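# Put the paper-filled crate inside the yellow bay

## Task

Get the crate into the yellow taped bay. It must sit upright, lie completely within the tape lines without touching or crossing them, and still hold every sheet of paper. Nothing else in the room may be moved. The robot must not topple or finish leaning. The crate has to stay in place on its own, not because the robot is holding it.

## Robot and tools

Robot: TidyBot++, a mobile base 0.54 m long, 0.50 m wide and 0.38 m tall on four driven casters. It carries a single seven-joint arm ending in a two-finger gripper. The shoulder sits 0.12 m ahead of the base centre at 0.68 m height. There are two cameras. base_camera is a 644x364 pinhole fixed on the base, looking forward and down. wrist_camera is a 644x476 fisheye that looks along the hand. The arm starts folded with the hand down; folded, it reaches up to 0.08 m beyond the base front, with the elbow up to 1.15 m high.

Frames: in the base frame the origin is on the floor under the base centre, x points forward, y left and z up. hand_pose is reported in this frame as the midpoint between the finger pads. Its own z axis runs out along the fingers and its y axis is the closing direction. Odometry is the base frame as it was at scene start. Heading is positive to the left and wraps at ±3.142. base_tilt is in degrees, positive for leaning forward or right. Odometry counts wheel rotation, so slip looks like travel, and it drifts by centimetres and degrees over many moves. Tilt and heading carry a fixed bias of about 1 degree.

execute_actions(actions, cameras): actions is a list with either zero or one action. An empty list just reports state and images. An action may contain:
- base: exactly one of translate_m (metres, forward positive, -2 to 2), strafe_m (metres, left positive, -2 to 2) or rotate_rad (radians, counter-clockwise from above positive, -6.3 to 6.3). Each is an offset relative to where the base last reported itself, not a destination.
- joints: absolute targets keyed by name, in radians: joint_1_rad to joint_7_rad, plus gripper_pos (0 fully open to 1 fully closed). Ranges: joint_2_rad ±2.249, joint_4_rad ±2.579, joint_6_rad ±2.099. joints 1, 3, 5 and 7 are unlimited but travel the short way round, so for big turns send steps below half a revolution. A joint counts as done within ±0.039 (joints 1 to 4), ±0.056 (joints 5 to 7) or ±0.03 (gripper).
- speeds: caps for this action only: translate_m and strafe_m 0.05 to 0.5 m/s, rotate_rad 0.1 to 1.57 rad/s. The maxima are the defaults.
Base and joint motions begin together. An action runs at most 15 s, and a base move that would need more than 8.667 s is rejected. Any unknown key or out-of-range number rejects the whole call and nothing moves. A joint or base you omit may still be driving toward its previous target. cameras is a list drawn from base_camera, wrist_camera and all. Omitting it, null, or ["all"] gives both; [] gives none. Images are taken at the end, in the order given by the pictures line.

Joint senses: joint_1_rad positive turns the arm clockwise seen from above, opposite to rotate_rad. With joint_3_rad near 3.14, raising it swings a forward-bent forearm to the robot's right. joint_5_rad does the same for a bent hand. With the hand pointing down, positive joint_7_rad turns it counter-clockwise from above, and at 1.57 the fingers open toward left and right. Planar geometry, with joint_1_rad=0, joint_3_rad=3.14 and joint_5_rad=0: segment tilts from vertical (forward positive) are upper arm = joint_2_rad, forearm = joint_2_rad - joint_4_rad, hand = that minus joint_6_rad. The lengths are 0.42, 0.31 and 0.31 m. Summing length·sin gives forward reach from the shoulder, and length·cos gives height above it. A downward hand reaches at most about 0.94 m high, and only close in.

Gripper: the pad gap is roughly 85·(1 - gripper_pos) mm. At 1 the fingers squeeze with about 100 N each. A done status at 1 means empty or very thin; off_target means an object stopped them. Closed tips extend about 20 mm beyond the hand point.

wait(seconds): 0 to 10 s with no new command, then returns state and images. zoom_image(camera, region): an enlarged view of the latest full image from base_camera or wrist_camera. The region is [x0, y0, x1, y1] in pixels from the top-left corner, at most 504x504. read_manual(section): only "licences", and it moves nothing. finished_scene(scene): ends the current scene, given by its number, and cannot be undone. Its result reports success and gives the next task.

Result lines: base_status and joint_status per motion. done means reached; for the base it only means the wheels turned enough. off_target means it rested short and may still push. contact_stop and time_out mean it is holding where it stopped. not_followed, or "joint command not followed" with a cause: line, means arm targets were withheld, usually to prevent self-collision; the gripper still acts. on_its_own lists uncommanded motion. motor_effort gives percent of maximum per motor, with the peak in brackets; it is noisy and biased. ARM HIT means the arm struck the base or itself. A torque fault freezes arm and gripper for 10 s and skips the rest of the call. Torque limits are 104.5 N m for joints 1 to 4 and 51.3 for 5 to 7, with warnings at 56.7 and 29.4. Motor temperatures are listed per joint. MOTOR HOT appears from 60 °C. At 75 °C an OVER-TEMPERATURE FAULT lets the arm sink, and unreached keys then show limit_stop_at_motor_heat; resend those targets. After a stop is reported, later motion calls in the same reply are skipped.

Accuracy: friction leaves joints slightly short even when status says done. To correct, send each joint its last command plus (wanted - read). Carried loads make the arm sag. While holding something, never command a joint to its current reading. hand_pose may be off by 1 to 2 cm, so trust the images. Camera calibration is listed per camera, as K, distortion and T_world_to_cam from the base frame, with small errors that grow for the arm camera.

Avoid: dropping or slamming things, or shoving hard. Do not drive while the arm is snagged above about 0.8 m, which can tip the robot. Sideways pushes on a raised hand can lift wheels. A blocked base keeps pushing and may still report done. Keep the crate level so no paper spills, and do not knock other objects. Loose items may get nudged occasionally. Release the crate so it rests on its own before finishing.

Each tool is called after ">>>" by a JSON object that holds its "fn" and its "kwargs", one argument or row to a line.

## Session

>>> {"fn": "execute_actions", "kwargs": {
  "actions": []
}}

Scene clock: 0.00 s.
Motor temperatures (°C, as the motors report them): [36 34 34 37 48 48 50]
base_odometry: x=+0.000 y=+0.000 heading=+0.000 (m, m, rad; odometry frame)
base_tilt: forward=-0.3 right=-0.7 (deg)
base_status: not commanded
joint_positions: joint_1_rad=+0.053 joint_2_rad=-0.336 joint_3_rad=+3.092 joint_4_rad=-2.512 joint_5_rad=+0.012 joint_6_rad=-0.914 joint_7_rad=+1.575 gripper_pos=+0.000
joint_status: not commanded
motor_effort: joint_1_rad=+0 joint_2_rad=-4 joint_3_rad=-1 joint_4_rad=+18 joint_5_rad=-1 joint_6_rad=+1 joint_7_rad=+1 (%)
hand_pose: x=+0.2544 y=-0.0038 z=+0.5891 quat_wxyz=(+0.013, +1.000, +0.003, +0.026) (m; base frame)
pictures: base_camera, wrist_camera
camera_calibration (this result's frames):
wrist_camera: T_world_to_cam=[[-0.0376673, -0.998293, 0.0446412, -0.0203447], [-0.996261, 0.0340399, -0.0794035, 0.361476], [0.0777484, -0.0474652, -0.995842, 0.702167], [0, 0, 0, 1]] pos_world=[0.304766, 0.000713918, 0.728858]
Images, in order (width x height): base_camera 644x364, wrist_camera 644x476.

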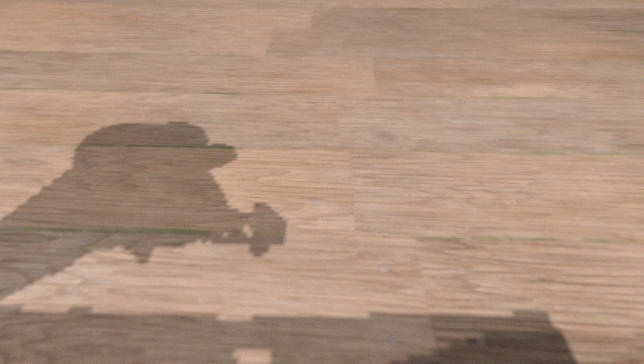

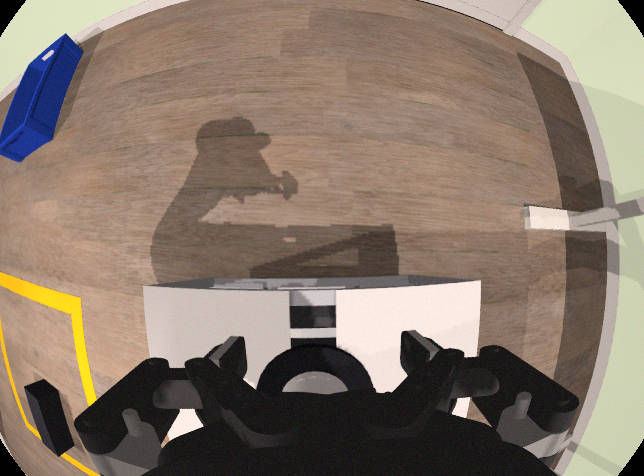

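>>> {"fn": "execute_actions", "kwargs": {
  "actions": [
    {"joints":{"joint_1_rad":-1.5,"joint_2_rad":0.1,"joint_3_rad":3.14,"joint_4_rad":-1.8,"joint_5_rad":0,"joint_6_rad":-0.6}}
  ],
  "cameras": ["wrist_camera"]
}}

Scene clock: 7.33 s.
Motor temperatures (°C, as the motors report them): [36 34 34 37 48 48 50]
base_odometry: x=+0.000 y=+0.000 heading=+0.000 (m, m, rad; odometry frame)
base_tilt: forward=-0.3 right=-0.8 (deg)
base_status: not commanded
joint_positions: joint_1_rad=-1.489 joint_2_rad=+0.087 joint_3_rad=+3.122 joint_4_rad=-1.813 joint_5_rad=+0.012 joint_6_rad=-0.632 joint_7_rad=+1.575 gripper_pos=+0.000
joint_status: all done
motor_effort: joint_1_rad=+0(1) joint_2_rad=-24(25) joint_3_rad=-2(2) joint_4_rad=+20(20) joint_5_rad=-1(2) joint_6_rad=+5(5) joint_7_rad=+0(1) (%)
hand_pose: x=+0.1515 y=+0.5110 z=+0.7443 quat_wxyz=(-0.202, +0.691, +0.657, +0.222) (m; base frame)
pictures: wrist_camera
camera_calibration (this result's frames):
wrist_camera: T_world_to_cam=[[0.994937, -0.10039, 0.00472505, -0.102748], [-0.0779167, -0.800197, -0.594654, 0.924435], [0.0634785, 0.591275, -0.803968, 0.422076], [0, 0, 0, 1]] pos_world=[0.147464, 0.479852, 0.88954]
Images, in order (width x height): wrist_camera 644x476.

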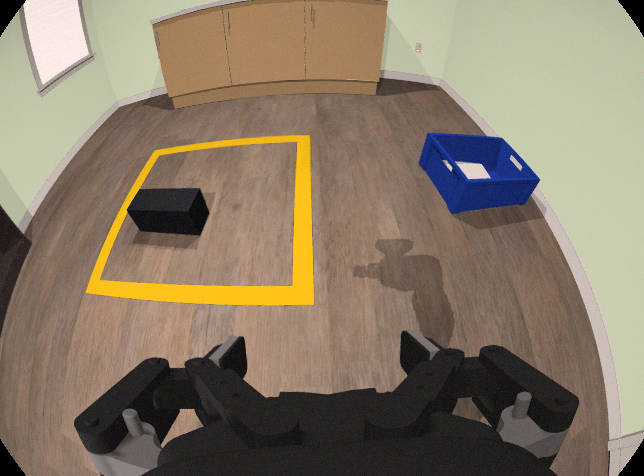

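>>> {"fn": "execute_actions", "kwargs": {
  "actions": [
    {"base":{"rotate_rad":-0.06},"joints":{"joint_1_rad":-1.57,"joint_6_rad":-1.0}}
  ],
  "cameras": []
}}

>>> {"fn": "execute_actions", "kwargs": {
  "actions": [
    {"base":{"strafe_m":0.93}}
  ],
  "cameras": []
}}

>>> {"fn": "execute_actions", "kwargs": {
  "actions": [
    {"base":{"translate_m":1.0}}
  ]
}}

Scene clock: 27.70 s.
Motor temperatures (°C, as the motors report them): [36 34 34 37 48 48 50]
base_odometry: x=+0.000 y=+0.000 heading=-0.060 (m, m, rad; odometry frame)
base_tilt: forward=-0.3 right=-0.8 (deg)
base_status: done
joint_positions: joint_1_rad=-1.557 joint_2_rad=+0.089 joint_3_rad=+3.128 joint_4_rad=-1.806 joint_5_rad=+0.012 joint_6_rad=-0.986 joint_7_rad=+1.575 gripper_pos=+0.000
joint_status: all done
motor_effort: joint_1_rad=-1(2) joint_2_rad=-22(25) joint_3_rad=-2(3) joint_4_rad=+18(20) joint_5_rad=-1(1) joint_6_rad=+2(5) joint_7_rad=+1(1) (%)
hand_pose: x=+0.1212 y=+0.4155 z=+0.7003 quat_wxyz=(-0.088, +0.698, +0.704, +0.096) (m; base frame)
pictures: none
No camera images: the call's "cameras" was empty. Leave "cameras" out to get every camera's image.

Scene clock: 31.00 s.
Motor temperatures (°C, as the motors report them): [36 34 34 37 48 48 50]
base_odometry: x=+0.057 y=+0.928 heading=-0.061 (m, m, rad; odometry frame)
base_tilt: forward=-0.3 right=-0.8 (deg)
base_status: done
joint_positions: joint_1_rad=-1.557 joint_2_rad=+0.097 joint_3_rad=+3.128 joint_4_rad=-1.805 joint_5_rad=+0.012 joint_6_rad=-0.986 joint_7_rad=+1.575 gripper_pos=+0.000
joint_status: not commanded
motor_effort: joint_1_rad=+0(2) joint_2_rad=-23(25) joint_3_rad=-2(2) joint_4_rad=+18(19) joint_5_rad=-1(1) joint_6_rad=+2(3) joint_7_rad=+1(0) (%)
hand_pose: x=+0.1211 y=+0.4157 z=+0.6970 quat_wxyz=(-0.086, +0.699, +0.704, +0.093) (m; base frame)
pictures: none
No camera images: the call's "cameras" was empty. Leave "cameras" out to get every camera's image.

Scene clock: 34.40 s.
Motor temperatures (°C, as the motors report them): [36 34 34 37 48 48 50]
base_odometry: x=+1.055 y=+0.868 heading=-0.061 (m, m, rad; odometry frame)
base_tilt: forward=-0.3 right=-0.8 (deg)
base_status: done
joint_positions: joint_1_rad=-1.561 joint_2_rad=+0.097 joint_3_rad=+3.131 joint_4_rad=-1.805 joint_5_rad=+0.012 joint_6_rad=-0.986 joint_7_rad=+1.575 gripper_pos=+0.000
joint_status: not commanded
motor_effort: joint_1_rad=-1(1) joint_2_rad=-23(24) joint_3_rad=-1(3) joint_4_rad=+18(18) joint_5_rad=-1(0) joint_6_rad=+2(2) joint_7_rad=+1(1) (%)
hand_pose: x=+0.1200 y=+0.4158 z=+0.6970 quat_wxyz=(-0.086, +0.698, +0.705, +0.093) (m; base frame)
pictures: base_camera, wrist_camera
camera_calibration (this result's frames):
wrist_camera: T_world_to_cam=[[0.999134, -0.03617, 0.0205452, -0.119027], [-0.0290782, -0.960479, -0.276828, 0.656873], [0.0297462, 0.275991, -0.9607, 0.686728], [0, 0, 0, 1]] pos_world=[0.117597, 0.437077, 0.844026]
Images, in order (width x height): base_camera 644x364, wrist_camera 644x476.

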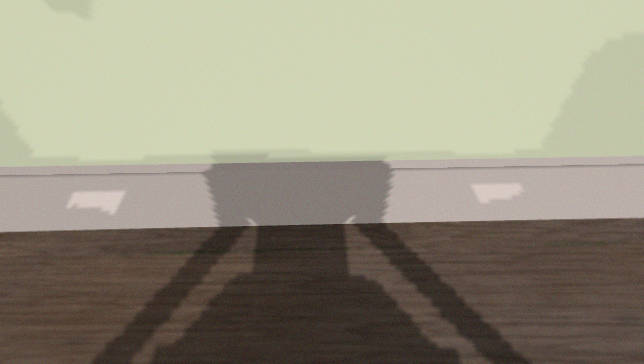

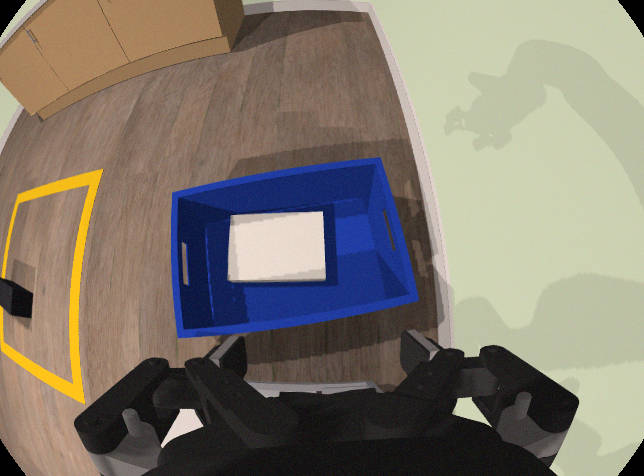

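>>> {"fn": "execute_actions", "kwargs": {
  "actions": [
    {"base":{"translate_m":0.06}}
  ],
  "cameras": []
}}

>>> {"fn": "execute_actions", "kwargs": {
  "actions": [
    {"base":{"strafe_m":0.32},"speeds":{"strafe_m":0.08}}
  ],
  "cameras": ["wrist_camera"]
}}

>>> {"fn": "execute_actions", "kwargs": {
  "actions": [
    {"base":{"strafe_m":-0.06}}
  ],
  "cameras": []
}}

>>> {"fn": "execute_actions", "kwargs": {
  "actions": [
    {"base":{"translate_m":-0.88}}
  ],
  "cameras": []
}}

>>> {"fn": "execute_actions", "kwargs": {
  "actions": [
    {"base":{"strafe_m":0.51},"joints":{"joint_1_rad":0,"joint_7_rad":0}}
  ],
  "cameras": []
}}

>>> {"fn": "execute_actions", "kwargs": {
  "actions": [
    {"joints":{"joint_2_rad":1.0,"joint_4_rad":-1.8,"joint_6_rad":-0.3,"gripper_pos":0.1}}
  ]
}}

Scene clock: 42.83 s.
Motor temperatures (°C, as the motors report them): [36 34 34 37 48 48 50]
base_odometry: x=+1.115 y=+0.864 heading=-0.061 (m, m, rad; odometry frame)
base_tilt: forward=-0.3 right=-0.8 (deg)
base_status: done
joint_positions: joint_1_rad=-1.564 joint_2_rad=+0.097 joint_3_rad=+3.134 joint_4_rad=-1.805 joint_5_rad=+0.012 joint_6_rad=-0.986 joint_7_rad=+1.575 gripper_pos=+0.000
joint_status: not commanded
motor_effort: joint_1_rad=+0(2) joint_2_rad=-22(23) joint_3_rad=-2(3) joint_4_rad=+18(19) joint_5_rad=-1(0) joint_6_rad=+2(2) joint_7_rad=+1(1) (%)
hand_pose: x=+0.1207 y=+0.4158 z=+0.6970 quat_wxyz=(-0.086, +0.698, +0.705, +0.093) (m; base frame)
pictures: none
No camera images: the call's "cameras" was empty. Leave "cameras" out to get every camera's image.

Scene clock: 47.40 s.
Motor temperatures (°C, as the motors report them): [36 34 34 37 48 48 50]
base_odometry: x=+1.134 y=+1.184 heading=-0.061 (m, m, rad; odometry frame)
base_tilt: forward=-0.3 right=-0.8 (deg)
base_status: done
joint_positions: joint_1_rad=-1.564 joint_2_rad=+0.098 joint_3_rad=+3.134 joint_4_rad=-1.805 joint_5_rad=+0.012 joint_6_rad=-0.986 joint_7_rad=+1.575 gripper_pos=+0.000
joint_status: not commanded
motor_effort: joint_1_rad=+0(0) joint_2_rad=-23(25) joint_3_rad=-1(2) joint_4_rad=+18(19) joint_5_rad=-1(1) joint_6_rad=+2(3) joint_7_rad=+1(1) (%)
hand_pose: x=+0.1207 y=+0.4159 z=+0.6964 quat_wxyz=(-0.085, +0.698, +0.705, +0.092) (m; base frame)
pictures: wrist_camera
camera_calibration (this result's frames):
wrist_camera: T_world_to_cam=[[0.99907, -0.0376773, 0.0209652, -0.119304], [-0.030453, -0.960815, -0.275513, 0.656205], [0.0305242, 0.274618, -0.961069, 0.686861], [0, 0, 0, 1]] pos_world=[0.11821, 0.437372, 0.843415]
Images, in order (width x height): wrist_camera 644x476.

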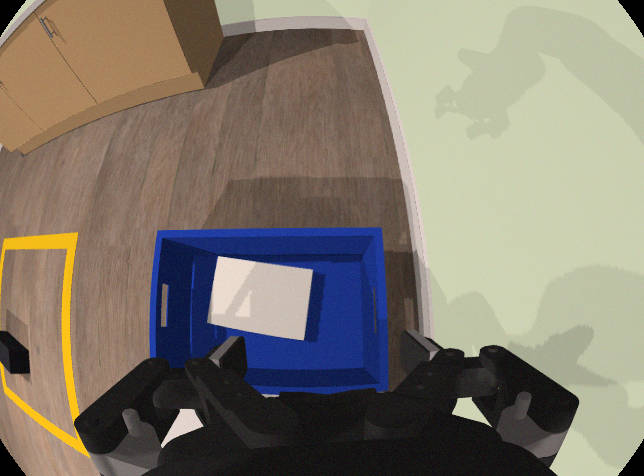

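Scene clock: 48.47 s.
Motor temperatures (°C, as the motors report them): [36 34 34 37 48 48 50]
base_odometry: x=+1.131 y=+1.124 heading=-0.061 (m, m, rad; odometry frame)
base_tilt: forward=-0.3 right=-0.8 (deg)
base_status: done
joint_positions: joint_1_rad=-1.564 joint_2_rad=+0.095 joint_3_rad=+3.134 joint_4_rad=-1.805 joint_5_rad=+0.012 joint_6_rad=-0.986 joint_7_rad=+1.575 gripper_pos=+0.000
joint_status: not commanded
motor_effort: joint_1_rad=+0(1) joint_2_rad=-23(26) joint_3_rad=-2(3) joint_4_rad=+18(19) joint_5_rad=-1(1) joint_6_rad=+2(3) joint_7_rad=+1(1) (%)
hand_pose: x=+0.1207 y=+0.4158 z=+0.6976 quat_wxyz=(-0.086, +0.698, +0.705, +0.093) (m; base frame)
pictures: none
No camera images: the call's "cameras" was empty. Leave "cameras" out to get every camera's image.

Scene clock: 51.60 s.
Motor temperatures (°C, as the motors report them): [36 34 34 37 48 48 50]
base_odometry: x=+0.252 y=+1.177 heading=-0.061 (m, m, rad; odometry frame)
base_tilt: forward=-0.3 right=-0.8 (deg)
base_status: done
joint_positions: joint_1_rad=-1.565 joint_2_rad=+0.095 joint_3_rad=+3.135 joint_4_rad=-1.805 joint_5_rad=+0.012 joint_6_rad=-0.986 joint_7_rad=+1.575 gripper_pos=+0.000
joint_status: not commanded
motor_effort: joint_1_rad=+0(3) joint_2_rad=-22(23) joint_3_rad=-2(4) joint_4_rad=+18(18) joint_5_rad=-1(2) joint_6_rad=+2(2) joint_7_rad=+1(1) (%)
hand_pose: x=+0.1203 y=+0.4159 z=+0.6976 quat_wxyz=(-0.086, +0.698, +0.705, +0.093) (m; base frame)
pictures: none
No camera images: the call's "cameras" was empty. Leave "cameras" out to get every camera's image.

Scene clock: 54.40 s.
Motor temperatures (°C, as the motors report them): [36 34 34 37 48 48 50]
base_odometry: x=+0.283 y=+1.686 heading=-0.060 (m, m, rad; odometry frame)
base_tilt: forward=-0.3 right=-0.8 (deg)
base_status: done
joint_positions: joint_1_rad=-0.011 joint_2_rad=+0.103 joint_3_rad=+3.135 joint_4_rad=-1.804 joint_5_rad=+0.012 joint_6_rad=-0.986 joint_7_rad=+0.024 gripper_pos=+0.000
joint_status: all done
motor_effort: joint_1_rad=+0(0) joint_2_rad=-23(25) joint_3_rad=-1(0) joint_4_rad=+18(19) joint_5_rad=-1(0) joint_6_rad=+2(3) joint_7_rad=+0(2) (%)
hand_pose: x=+0.5356 y=+0.0057 z=+0.6951 quat_wxyz=(-0.084, +0.718, -0.685, +0.092) (m; base frame)
pictures: none
No camera images: the call's "cameras" was empty. Leave "cameras" out to get every camera's image.

Scene clock: 56.57 s.
Motor temperatures (°C, as the motors report them): [36 34 34 37 48 48 50]
base_odometry: x=+0.283 y=+1.686 heading=-0.060 (m, m, rad; odometry frame)
base_tilt: forward=-0.3 right=-0.7 (deg)
base_status: not commanded
joint_positions: joint_1_rad=-0.011 joint_2_rad=+0.996 joint_3_rad=+3.135 joint_4_rad=-1.804 joint_5_rad=+0.012 joint_6_rad=-0.333 joint_7_rad=+0.024 gripper_pos=+0.100
joint_status: all done
motor_effort: joint_1_rad=+0(0) joint_2_rad=-40(42) joint_3_rad=-2(2) joint_4_rad=+7(18) joint_5_rad=-1(1) joint_6_rad=+0(2) joint_7_rad=+0(0) (%)
hand_pose: x=+0.5806 y=+0.0092 z=+0.3034 quat_wxyz=(-0.004, +0.725, -0.689, +0.003) (m; base frame)
pictures: base_camera, wrist_camera
camera_calibration (this result's frames):
wrist_camera: T_world_to_cam=[[-0.999904, -0.00875963, 0.0107334, 0.577526], [-0.00902668, 0.999644, -0.0250899, 0.0647822], [-0.0105098, -0.0251843, -0.999628, 0.445021], [0, 0, 0, 1]] pos_world=[0.582732, -0.0484927, 0.440282]
Images, in order (width x height): base_camera 644x364, wrist_camera 644x476.

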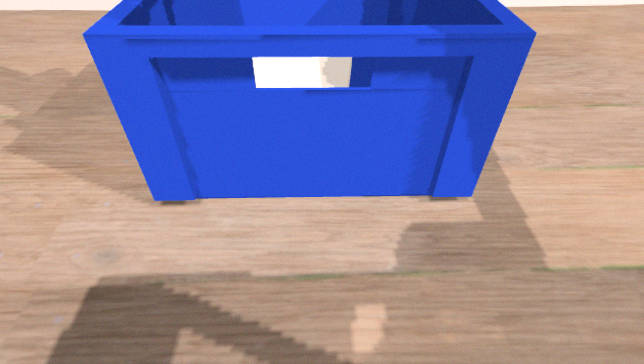

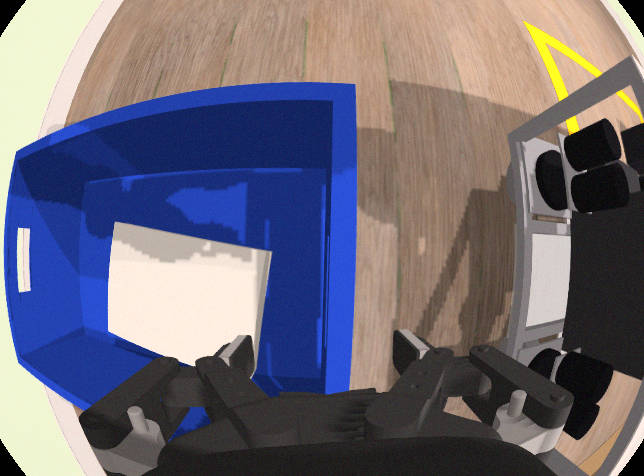

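>>> {"fn": "execute_actions", "kwargs": {
  "actions": [
    {"joints":{"joint_2_rad":1.245,"joint_4_rad":-1.72,"joint_6_rad":-0.14}}
  ],
  "cameras": ["base_camera"]
}}

>>> {"fn": "execute_actions", "kwargs": {
  "actions": [
    {"joints":{"gripper_pos":1}}
  ],
  "cameras": []
}}

>>> {"fn": "execute_actions", "kwargs": {
  "actions": [
    {"base":{"translate_m":-0.9},"speeds":{"translate_m":0.2}}
  ]
}}

Scene clock: 66.37 s.
Motor temperatures (°C, as the motors report them): [36 34 34 37 48 48 50]
base_odometry: x=+0.283 y=+1.686 heading=-0.060 (m, m, rad; odometry frame)
base_tilt: forward=-0.3 right=-0.7 (deg)
base_status: not commanded
joint_positions: joint_1_rad=-0.011 joint_2_rad=+1.248 joint_3_rad=+3.135 joint_4_rad=-1.733 joint_5_rad=+0.012 joint_6_rad=-0.173 joint_7_rad=+0.024 gripper_pos=+0.100
joint_status: all done
motor_effort: joint_1_rad=+0(0) joint_2_rad=-41(44) joint_3_rad=-2(3) joint_4_rad=+3(6) joint_5_rad=-1(1) joint_6_rad=-1(1) joint_7_rad=+1(0) (%)
hand_pose: x=+0.5643 y=+0.0098 z=+0.1938 quat_wxyz=(+0.003, +0.724, -0.689, -0.006) (m; base frame)
pictures: base_camera
Images, in order (width x height): base_camera 644x364.

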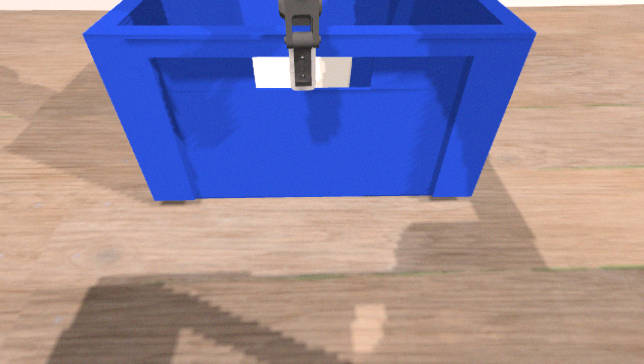

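Scene clock: 67.40 s.
Motor temperatures (°C, as the motors report them): [36 34 34 37 48 48 50]
base_odometry: x=+0.283 y=+1.686 heading=-0.060 (m, m, rad; odometry frame)
base_tilt: forward=-0.3 right=-0.8 (deg)
base_status: not commanded
joint_positions: joint_1_rad=-0.010 joint_2_rad=+1.247 joint_3_rad=+3.135 joint_4_rad=-1.733 joint_5_rad=+0.007 joint_6_rad=-0.171 joint_7_rad=+0.013 gripper_pos=+0.784
joint_status: gripper_pos off_target (ended at +0.784, target +1.000)
motor_effort: joint_1_rad=+0(2) joint_2_rad=-41(42) joint_3_rad=-1(1) joint_4_rad=+6(9) joint_5_rad=+0(2) joint_6_rad=+1(5) joint_7_rad=+1(3) (%)
hand_pose: x=+0.5654 y=+0.0097 z=+0.1941 quat_wxyz=(+0.001, +0.718, -0.696, -0.005) (m; base frame)
pictures: none
No camera images: the call's "cameras" was empty. Leave "cameras" out to get every camera's image.

Scene clock: 72.70 s.
Motor temperatures (°C, as the motors report them): [36 34 34 37 48 48 50]
base_odometry: x=-0.616 y=+1.740 heading=-0.060 (m, m, rad; odometry frame)
base_tilt: forward=-0.3 right=-0.8 (deg)
base_status: done
joint_positions: joint_1_rad=-0.005 joint_2_rad=+1.252 joint_3_rad=+3.138 joint_4_rad=-1.692 joint_5_rad=+0.007 joint_6_rad=-0.136 joint_7_rad=+0.013 gripper_pos=+0.786
joint_status: not commanded
motor_effort: joint_1_rad=+0(2) joint_2_rad=-42(47) joint_3_rad=-2(1) joint_4_rad=+0(5) joint_5_rad=-1(1) joint_6_rad=-2(5) joint_7_rad=+0(2) (%)
hand_pose: x=+0.5992 y=+0.0055 z=+0.1947 quat_wxyz=(-0.022, +0.716, -0.698, +0.021) (m; base frame)
pictures: base_camera, wrist_camera
camera_calibration (this result's frames):
wrist_camera: T_world_to_cam=[[-0.999052, 0.016111, -0.0404316, 0.6066], [0.0170635, 0.999582, -0.0233249, 0.0498823], [0.040039, -0.0239927, -0.99891, 0.306096], [0, 0, 0, 1]] pos_world=[0.592919, -0.0522903, 0.331452]
Images, in order (width x height): base_camera 644x364, wrist_camera 644x476.

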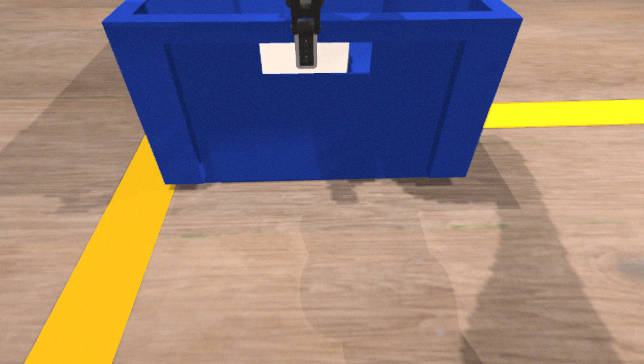

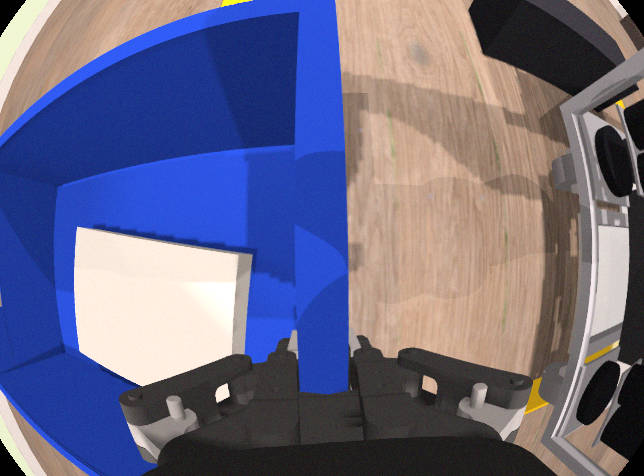

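>>> {"fn": "execute_actions", "kwargs": {
  "actions": [
    {"base":{"translate_m":-0.56},"speeds":{"translate_m":0.2}}
  ],
  "cameras": []
}}

>>> {"fn": "execute_actions", "kwargs": {
  "actions": [
    {"joints":{"gripper_pos":0.1}}
  ],
  "cameras": []
}}

>>> {"fn": "execute_actions", "kwargs": {
  "actions": [
    {"joints":{"joint_2_rad":0.1,"joint_4_rad":-1.8,"joint_6_rad":-0.9,"joint_7_rad":1.57}}
  ]
}}

Scene clock: 80.63 s.
Motor temperatures (°C, as the motors report them): [36 34 34 37 48 48 50]
base_odometry: x=-1.175 y=+1.774 heading=-0.060 (m, m, rad; odometry frame)
base_tilt: forward=-0.3 right=-0.7 (deg)
base_status: done
joint_positions: joint_1_rad=-0.005 joint_2_rad=+1.252 joint_3_rad=+3.138 joint_4_rad=-1.693 joint_5_rad=+0.007 joint_6_rad=-0.136 joint_7_rad=+0.013 gripper_pos=+0.786
joint_status: not commanded
motor_effort: joint_1_rad=+0(1) joint_2_rad=-42(47) joint_3_rad=-2(4) joint_4_rad=+0(5) joint_5_rad=-1(1) joint_6_rad=-2(5) joint_7_rad=+1(0) (%)
hand_pose: x=+0.5991 y=+0.0055 z=+0.1948 quat_wxyz=(-0.022, +0.716, -0.698, +0.021) (m; base frame)
pictures: none
No camera images: the call's "cameras" was empty. Leave "cameras" out to get every camera's image.

Scene clock: 81.67 s.
Motor temperatures (°C, as the motors report them): [36 34 34 37 48 48 50]
base_odometry: x=-1.175 y=+1.774 heading=-0.060 (m, m, rad; odometry frame)
base_tilt: forward=-0.3 right=-0.7 (deg)
base_status: not commanded
joint_positions: joint_1_rad=-0.005 joint_2_rad=+1.252 joint_3_rad=+3.138 joint_4_rad=-1.714 joint_5_rad=+0.007 joint_6_rad=-0.136 joint_7_rad=+0.013 gripper_pos=+0.100
joint_status: all done
motor_effort: joint_1_rad=+0(0) joint_2_rad=-42(45) joint_3_rad=-2(2) joint_4_rad=+4(5) joint_5_rad=-1(1) joint_6_rad=+0(2) joint_7_rad=+1(0) (%)
hand_pose: x=+0.5859 y=+0.0055 z=+0.1932 quat_wxyz=(-0.015, +0.716, -0.698, +0.013) (m; base frame)
pictures: none
No camera images: the call's "cameras" was empty. Leave "cameras" out to get every camera's image.

Scene clock: 84.13 s.
Motor temperatures (°C, as the motors report them): [36 34 34 37 48 48 50]
base_odometry: x=-1.175 y=+1.774 heading=-0.060 (m, m, rad; odometry frame)
base_tilt: forward=-0.3 right=-0.7 (deg)
base_status: not commanded
joint_positions: joint_1_rad=-0.005 joint_2_rad=+0.103 joint_3_rad=+3.138 joint_4_rad=-1.786 joint_5_rad=+0.007 joint_6_rad=-0.868 joint_7_rad=+1.546 gripper_pos=+0.100
joint_status: all done
motor_effort: joint_1_rad=+0(0) joint_2_rad=-24(45) joint_3_rad=-2(2) joint_4_rad=+19(19) joint_5_rad=-1(1) joint_6_rad=+3(3) joint_7_rad=+0(2) (%)
hand_pose: x=+0.5777 y=+0.0036 z=+0.7134 quat_wxyz=(+0.000, +0.982, -0.006, +0.191) (m; base frame)
pictures: base_camera, wrist_camera
camera_calibration (this result's frames):
wrist_camera: T_world_to_cam=[[-0.0582689, -0.998301, 0.000454428, 0.0370827], [-0.915205, 0.0532369, -0.399456, 0.874568], [0.398753, -0.0236918, -0.916752, 0.559171], [0, 0, 0, 1]] pos_world=[0.579599, 0.00370809, 0.861956]
Images, in order (width x height): base_camera 644x364, wrist_camera 644x476.

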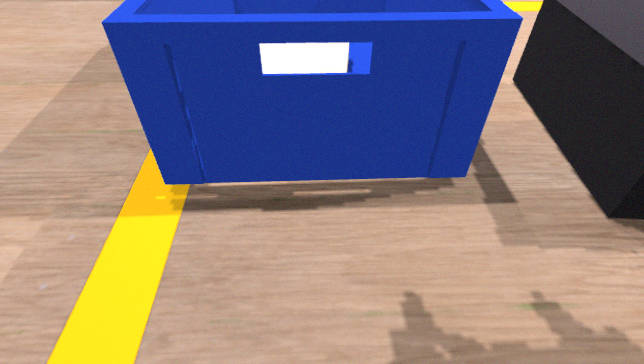

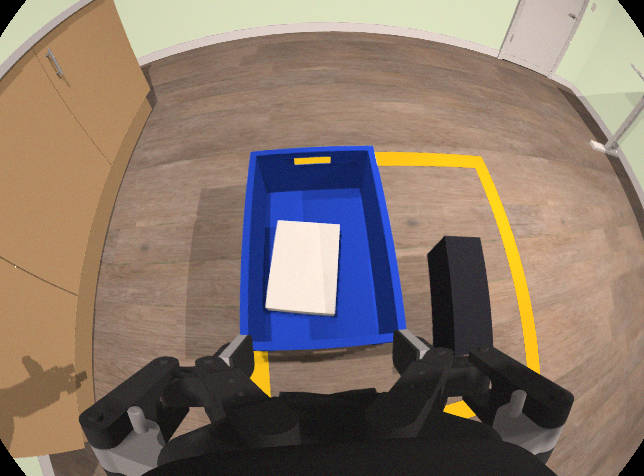

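>>> {"fn": "execute_actions", "kwargs": {
  "actions": [
    {"base":{"strafe_m":0.53},"joints":{"joint_1_rad":1.57,"joint_2_rad":-0.1,"joint_6_rad":-1.2}}
  ],
  "cameras": []
}}

>>> {"fn": "execute_actions", "kwargs": {
  "actions": [
    {"base":{"translate_m":0.91},"joints":{"joint_2_rad":0.1,"joint_6_rad":-1.1}}
  ],
  "cameras": ["wrist_camera"]
}}

>>> {"fn": "execute_actions", "kwargs": {
  "actions": [
    {"base":{"strafe_m":-0.16},"speeds":{"strafe_m":0.08}}
  ],
  "cameras": ["wrist_camera"]
}}

>>> {"fn": "execute_actions", "kwargs": {
  "actions": [
    {"base":{"strafe_m":0.2}}
  ],
  "cameras": ["wrist_camera"]
}}

Scene clock: 93.57 s.
Motor temperatures (°C, as the motors report them): [36 34 34 37 48 48 50]
base_odometry: x=-1.143 y=+2.303 heading=-0.060 (m, m, rad; odometry frame)
base_tilt: forward=-0.3 right=-0.7 (deg)
base_status: done
joint_positions: joint_1_rad=+1.557 joint_2_rad=-0.085 joint_3_rad=+3.138 joint_4_rad=-1.788 joint_5_rad=+0.007 joint_6_rad=-1.167 joint_7_rad=+1.546 gripper_pos=+0.100
joint_status: all done
motor_effort: joint_1_rad=+0(3) joint_2_rad=-16(24) joint_3_rad=-2(4) joint_4_rad=+19(20) joint_5_rad=-1(2) joint_6_rad=+2(3) joint_7_rad=+0(0) (%)
hand_pose: x=+0.1246 y=-0.3594 z=+0.7599 quat_wxyz=(+0.096, +0.699, -0.702, +0.096) (m; base frame)
pictures: none
No camera images: the call's "cameras" was empty. Leave "cameras" out to get every camera's image.

Scene clock: 96.77 s.
Motor temperatures (°C, as the motors report them): [36 34 34 37 48 48 50]
base_odometry: x=-0.235 y=+2.249 heading=-0.060 (m, m, rad; odometry frame)
base_tilt: forward=-0.3 right=-0.7 (deg)
base_status: done
joint_positions: joint_1_rad=+1.560 joint_2_rad=+0.102 joint_3_rad=+3.138 joint_4_rad=-1.789 joint_5_rad=+0.007 joint_6_rad=-1.131 joint_7_rad=+1.546 gripper_pos=+0.100
joint_status: all done
motor_effort: joint_1_rad=-1(1) joint_2_rad=-22(25) joint_3_rad=-2(3) joint_4_rad=+17(19) joint_5_rad=-1(0) joint_6_rad=+1(2) joint_7_rad=+0(2) (%)
hand_pose: x=+0.1238 y=-0.3781 z=+0.6922 quat_wxyz=(+0.043, +0.703, -0.709, +0.041) (m; base frame)
pictures: wrist_camera
camera_calibration (this result's frames):
wrist_camera: T_world_to_cam=[[-0.998496, 0.0515569, 0.0186698, 0.130354], [0.0483034, 0.988177, -0.145509, 0.529433], [-0.0259511, -0.144388, -0.989181, 0.768749], [0, 0, 0, 1]] pos_world=[0.124534, -0.418896, 0.835036]
Images, in order (width x height): wrist_camera 644x476.

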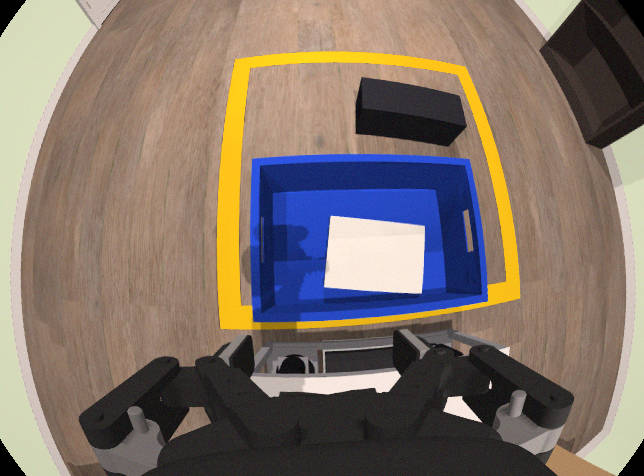

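Scene clock: 99.30 s.
Motor temperatures (°C, as the motors report them): [36 34 34 37 48 48 50]
base_odometry: x=-0.244 y=+2.089 heading=-0.059 (m, m, rad; odometry frame)
base_tilt: forward=-0.3 right=-0.7 (deg)
base_status: done
joint_positions: joint_1_rad=+1.560 joint_2_rad=+0.102 joint_3_rad=+3.138 joint_4_rad=-1.790 joint_5_rad=+0.007 joint_6_rad=-1.130 joint_7_rad=+1.546 gripper_pos=+0.100
joint_status: not commanded
motor_effort: joint_1_rad=+0(1) joint_2_rad=-22(25) joint_3_rad=-2(2) joint_4_rad=+17(18) joint_5_rad=-1(1) joint_6_rad=+1(1) joint_7_rad=+1(1) (%)
hand_pose: x=+0.1238 y=-0.3781 z=+0.6921 quat_wxyz=(+0.044, +0.703, -0.709, +0.041) (m; base frame)
pictures: wrist_camera
camera_calibration (this result's frames):
wrist_camera: T_world_to_cam=[[-0.998496, 0.0515638, 0.018617, 0.130401], [0.0482976, 0.988063, -0.146283, 0.529995], [-0.0259377, -0.145164, -0.989068, 0.768296], [0, 0, 0, 1]] pos_world=[0.124535, -0.418864, 0.834998]
Images, in order (width x height): wrist_camera 644x476.

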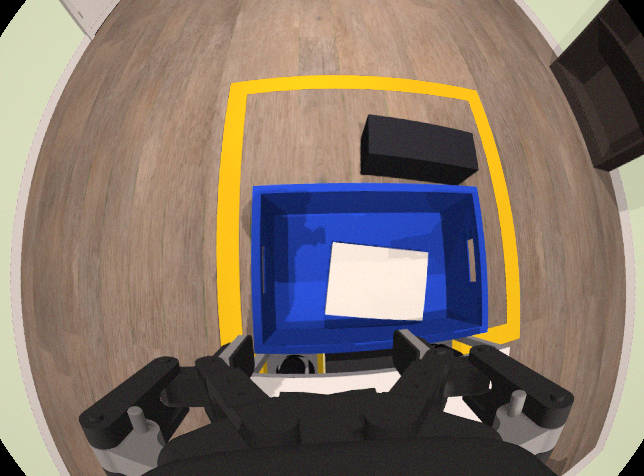

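Scene clock: 101.00 s.
Motor temperatures (°C, as the motors report them): [36 34 34 37 48 48 50]
base_odometry: x=-0.232 y=+2.289 heading=-0.059 (m, m, rad; odometry frame)
base_tilt: forward=-0.3 right=-0.7 (deg)
base_status: done
joint_positions: joint_1_rad=+1.561 joint_2_rad=+0.098 joint_3_rad=+3.138 joint_4_rad=-1.792 joint_5_rad=+0.007 joint_6_rad=-1.129 joint_7_rad=+1.546 gripper_pos=+0.100
joint_status: not commanded
motor_effort: joint_1_rad=+0(1) joint_2_rad=-22(25) joint_3_rad=-2(3) joint_4_rad=+18(19) joint_5_rad=-1(2) joint_6_rad=+1(2) joint_7_rad=+0(1) (%)
hand_pose: x=+0.1236 y=-0.3778 z=+0.6928 quat_wxyz=(+0.045, +0.703, -0.709, +0.042) (m; base frame)
pictures: wrist_camera
camera_calibration (this result's frames):
wrist_camera: T_world_to_cam=[[-0.998473, 0.052075, 0.0184367, 0.130503], [0.0487553, 0.987616, -0.149122, 0.531454], [-0.0259739, -0.147995, -0.988647, 0.767632], [0, 0, 0, 1]] pos_world=[0.124331, -0.418062, 0.835762]
Images, in order (width x height): wrist_camera 644x476.

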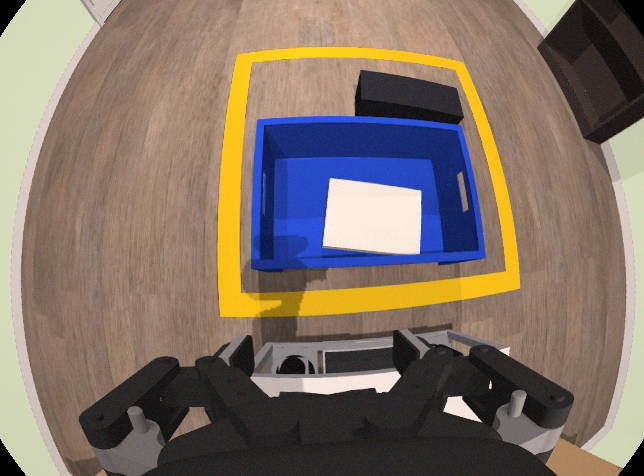

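>>> {"fn": "finished_scene", "kwargs": {
  "scene": 2
}}

The scene is finished: the task was done.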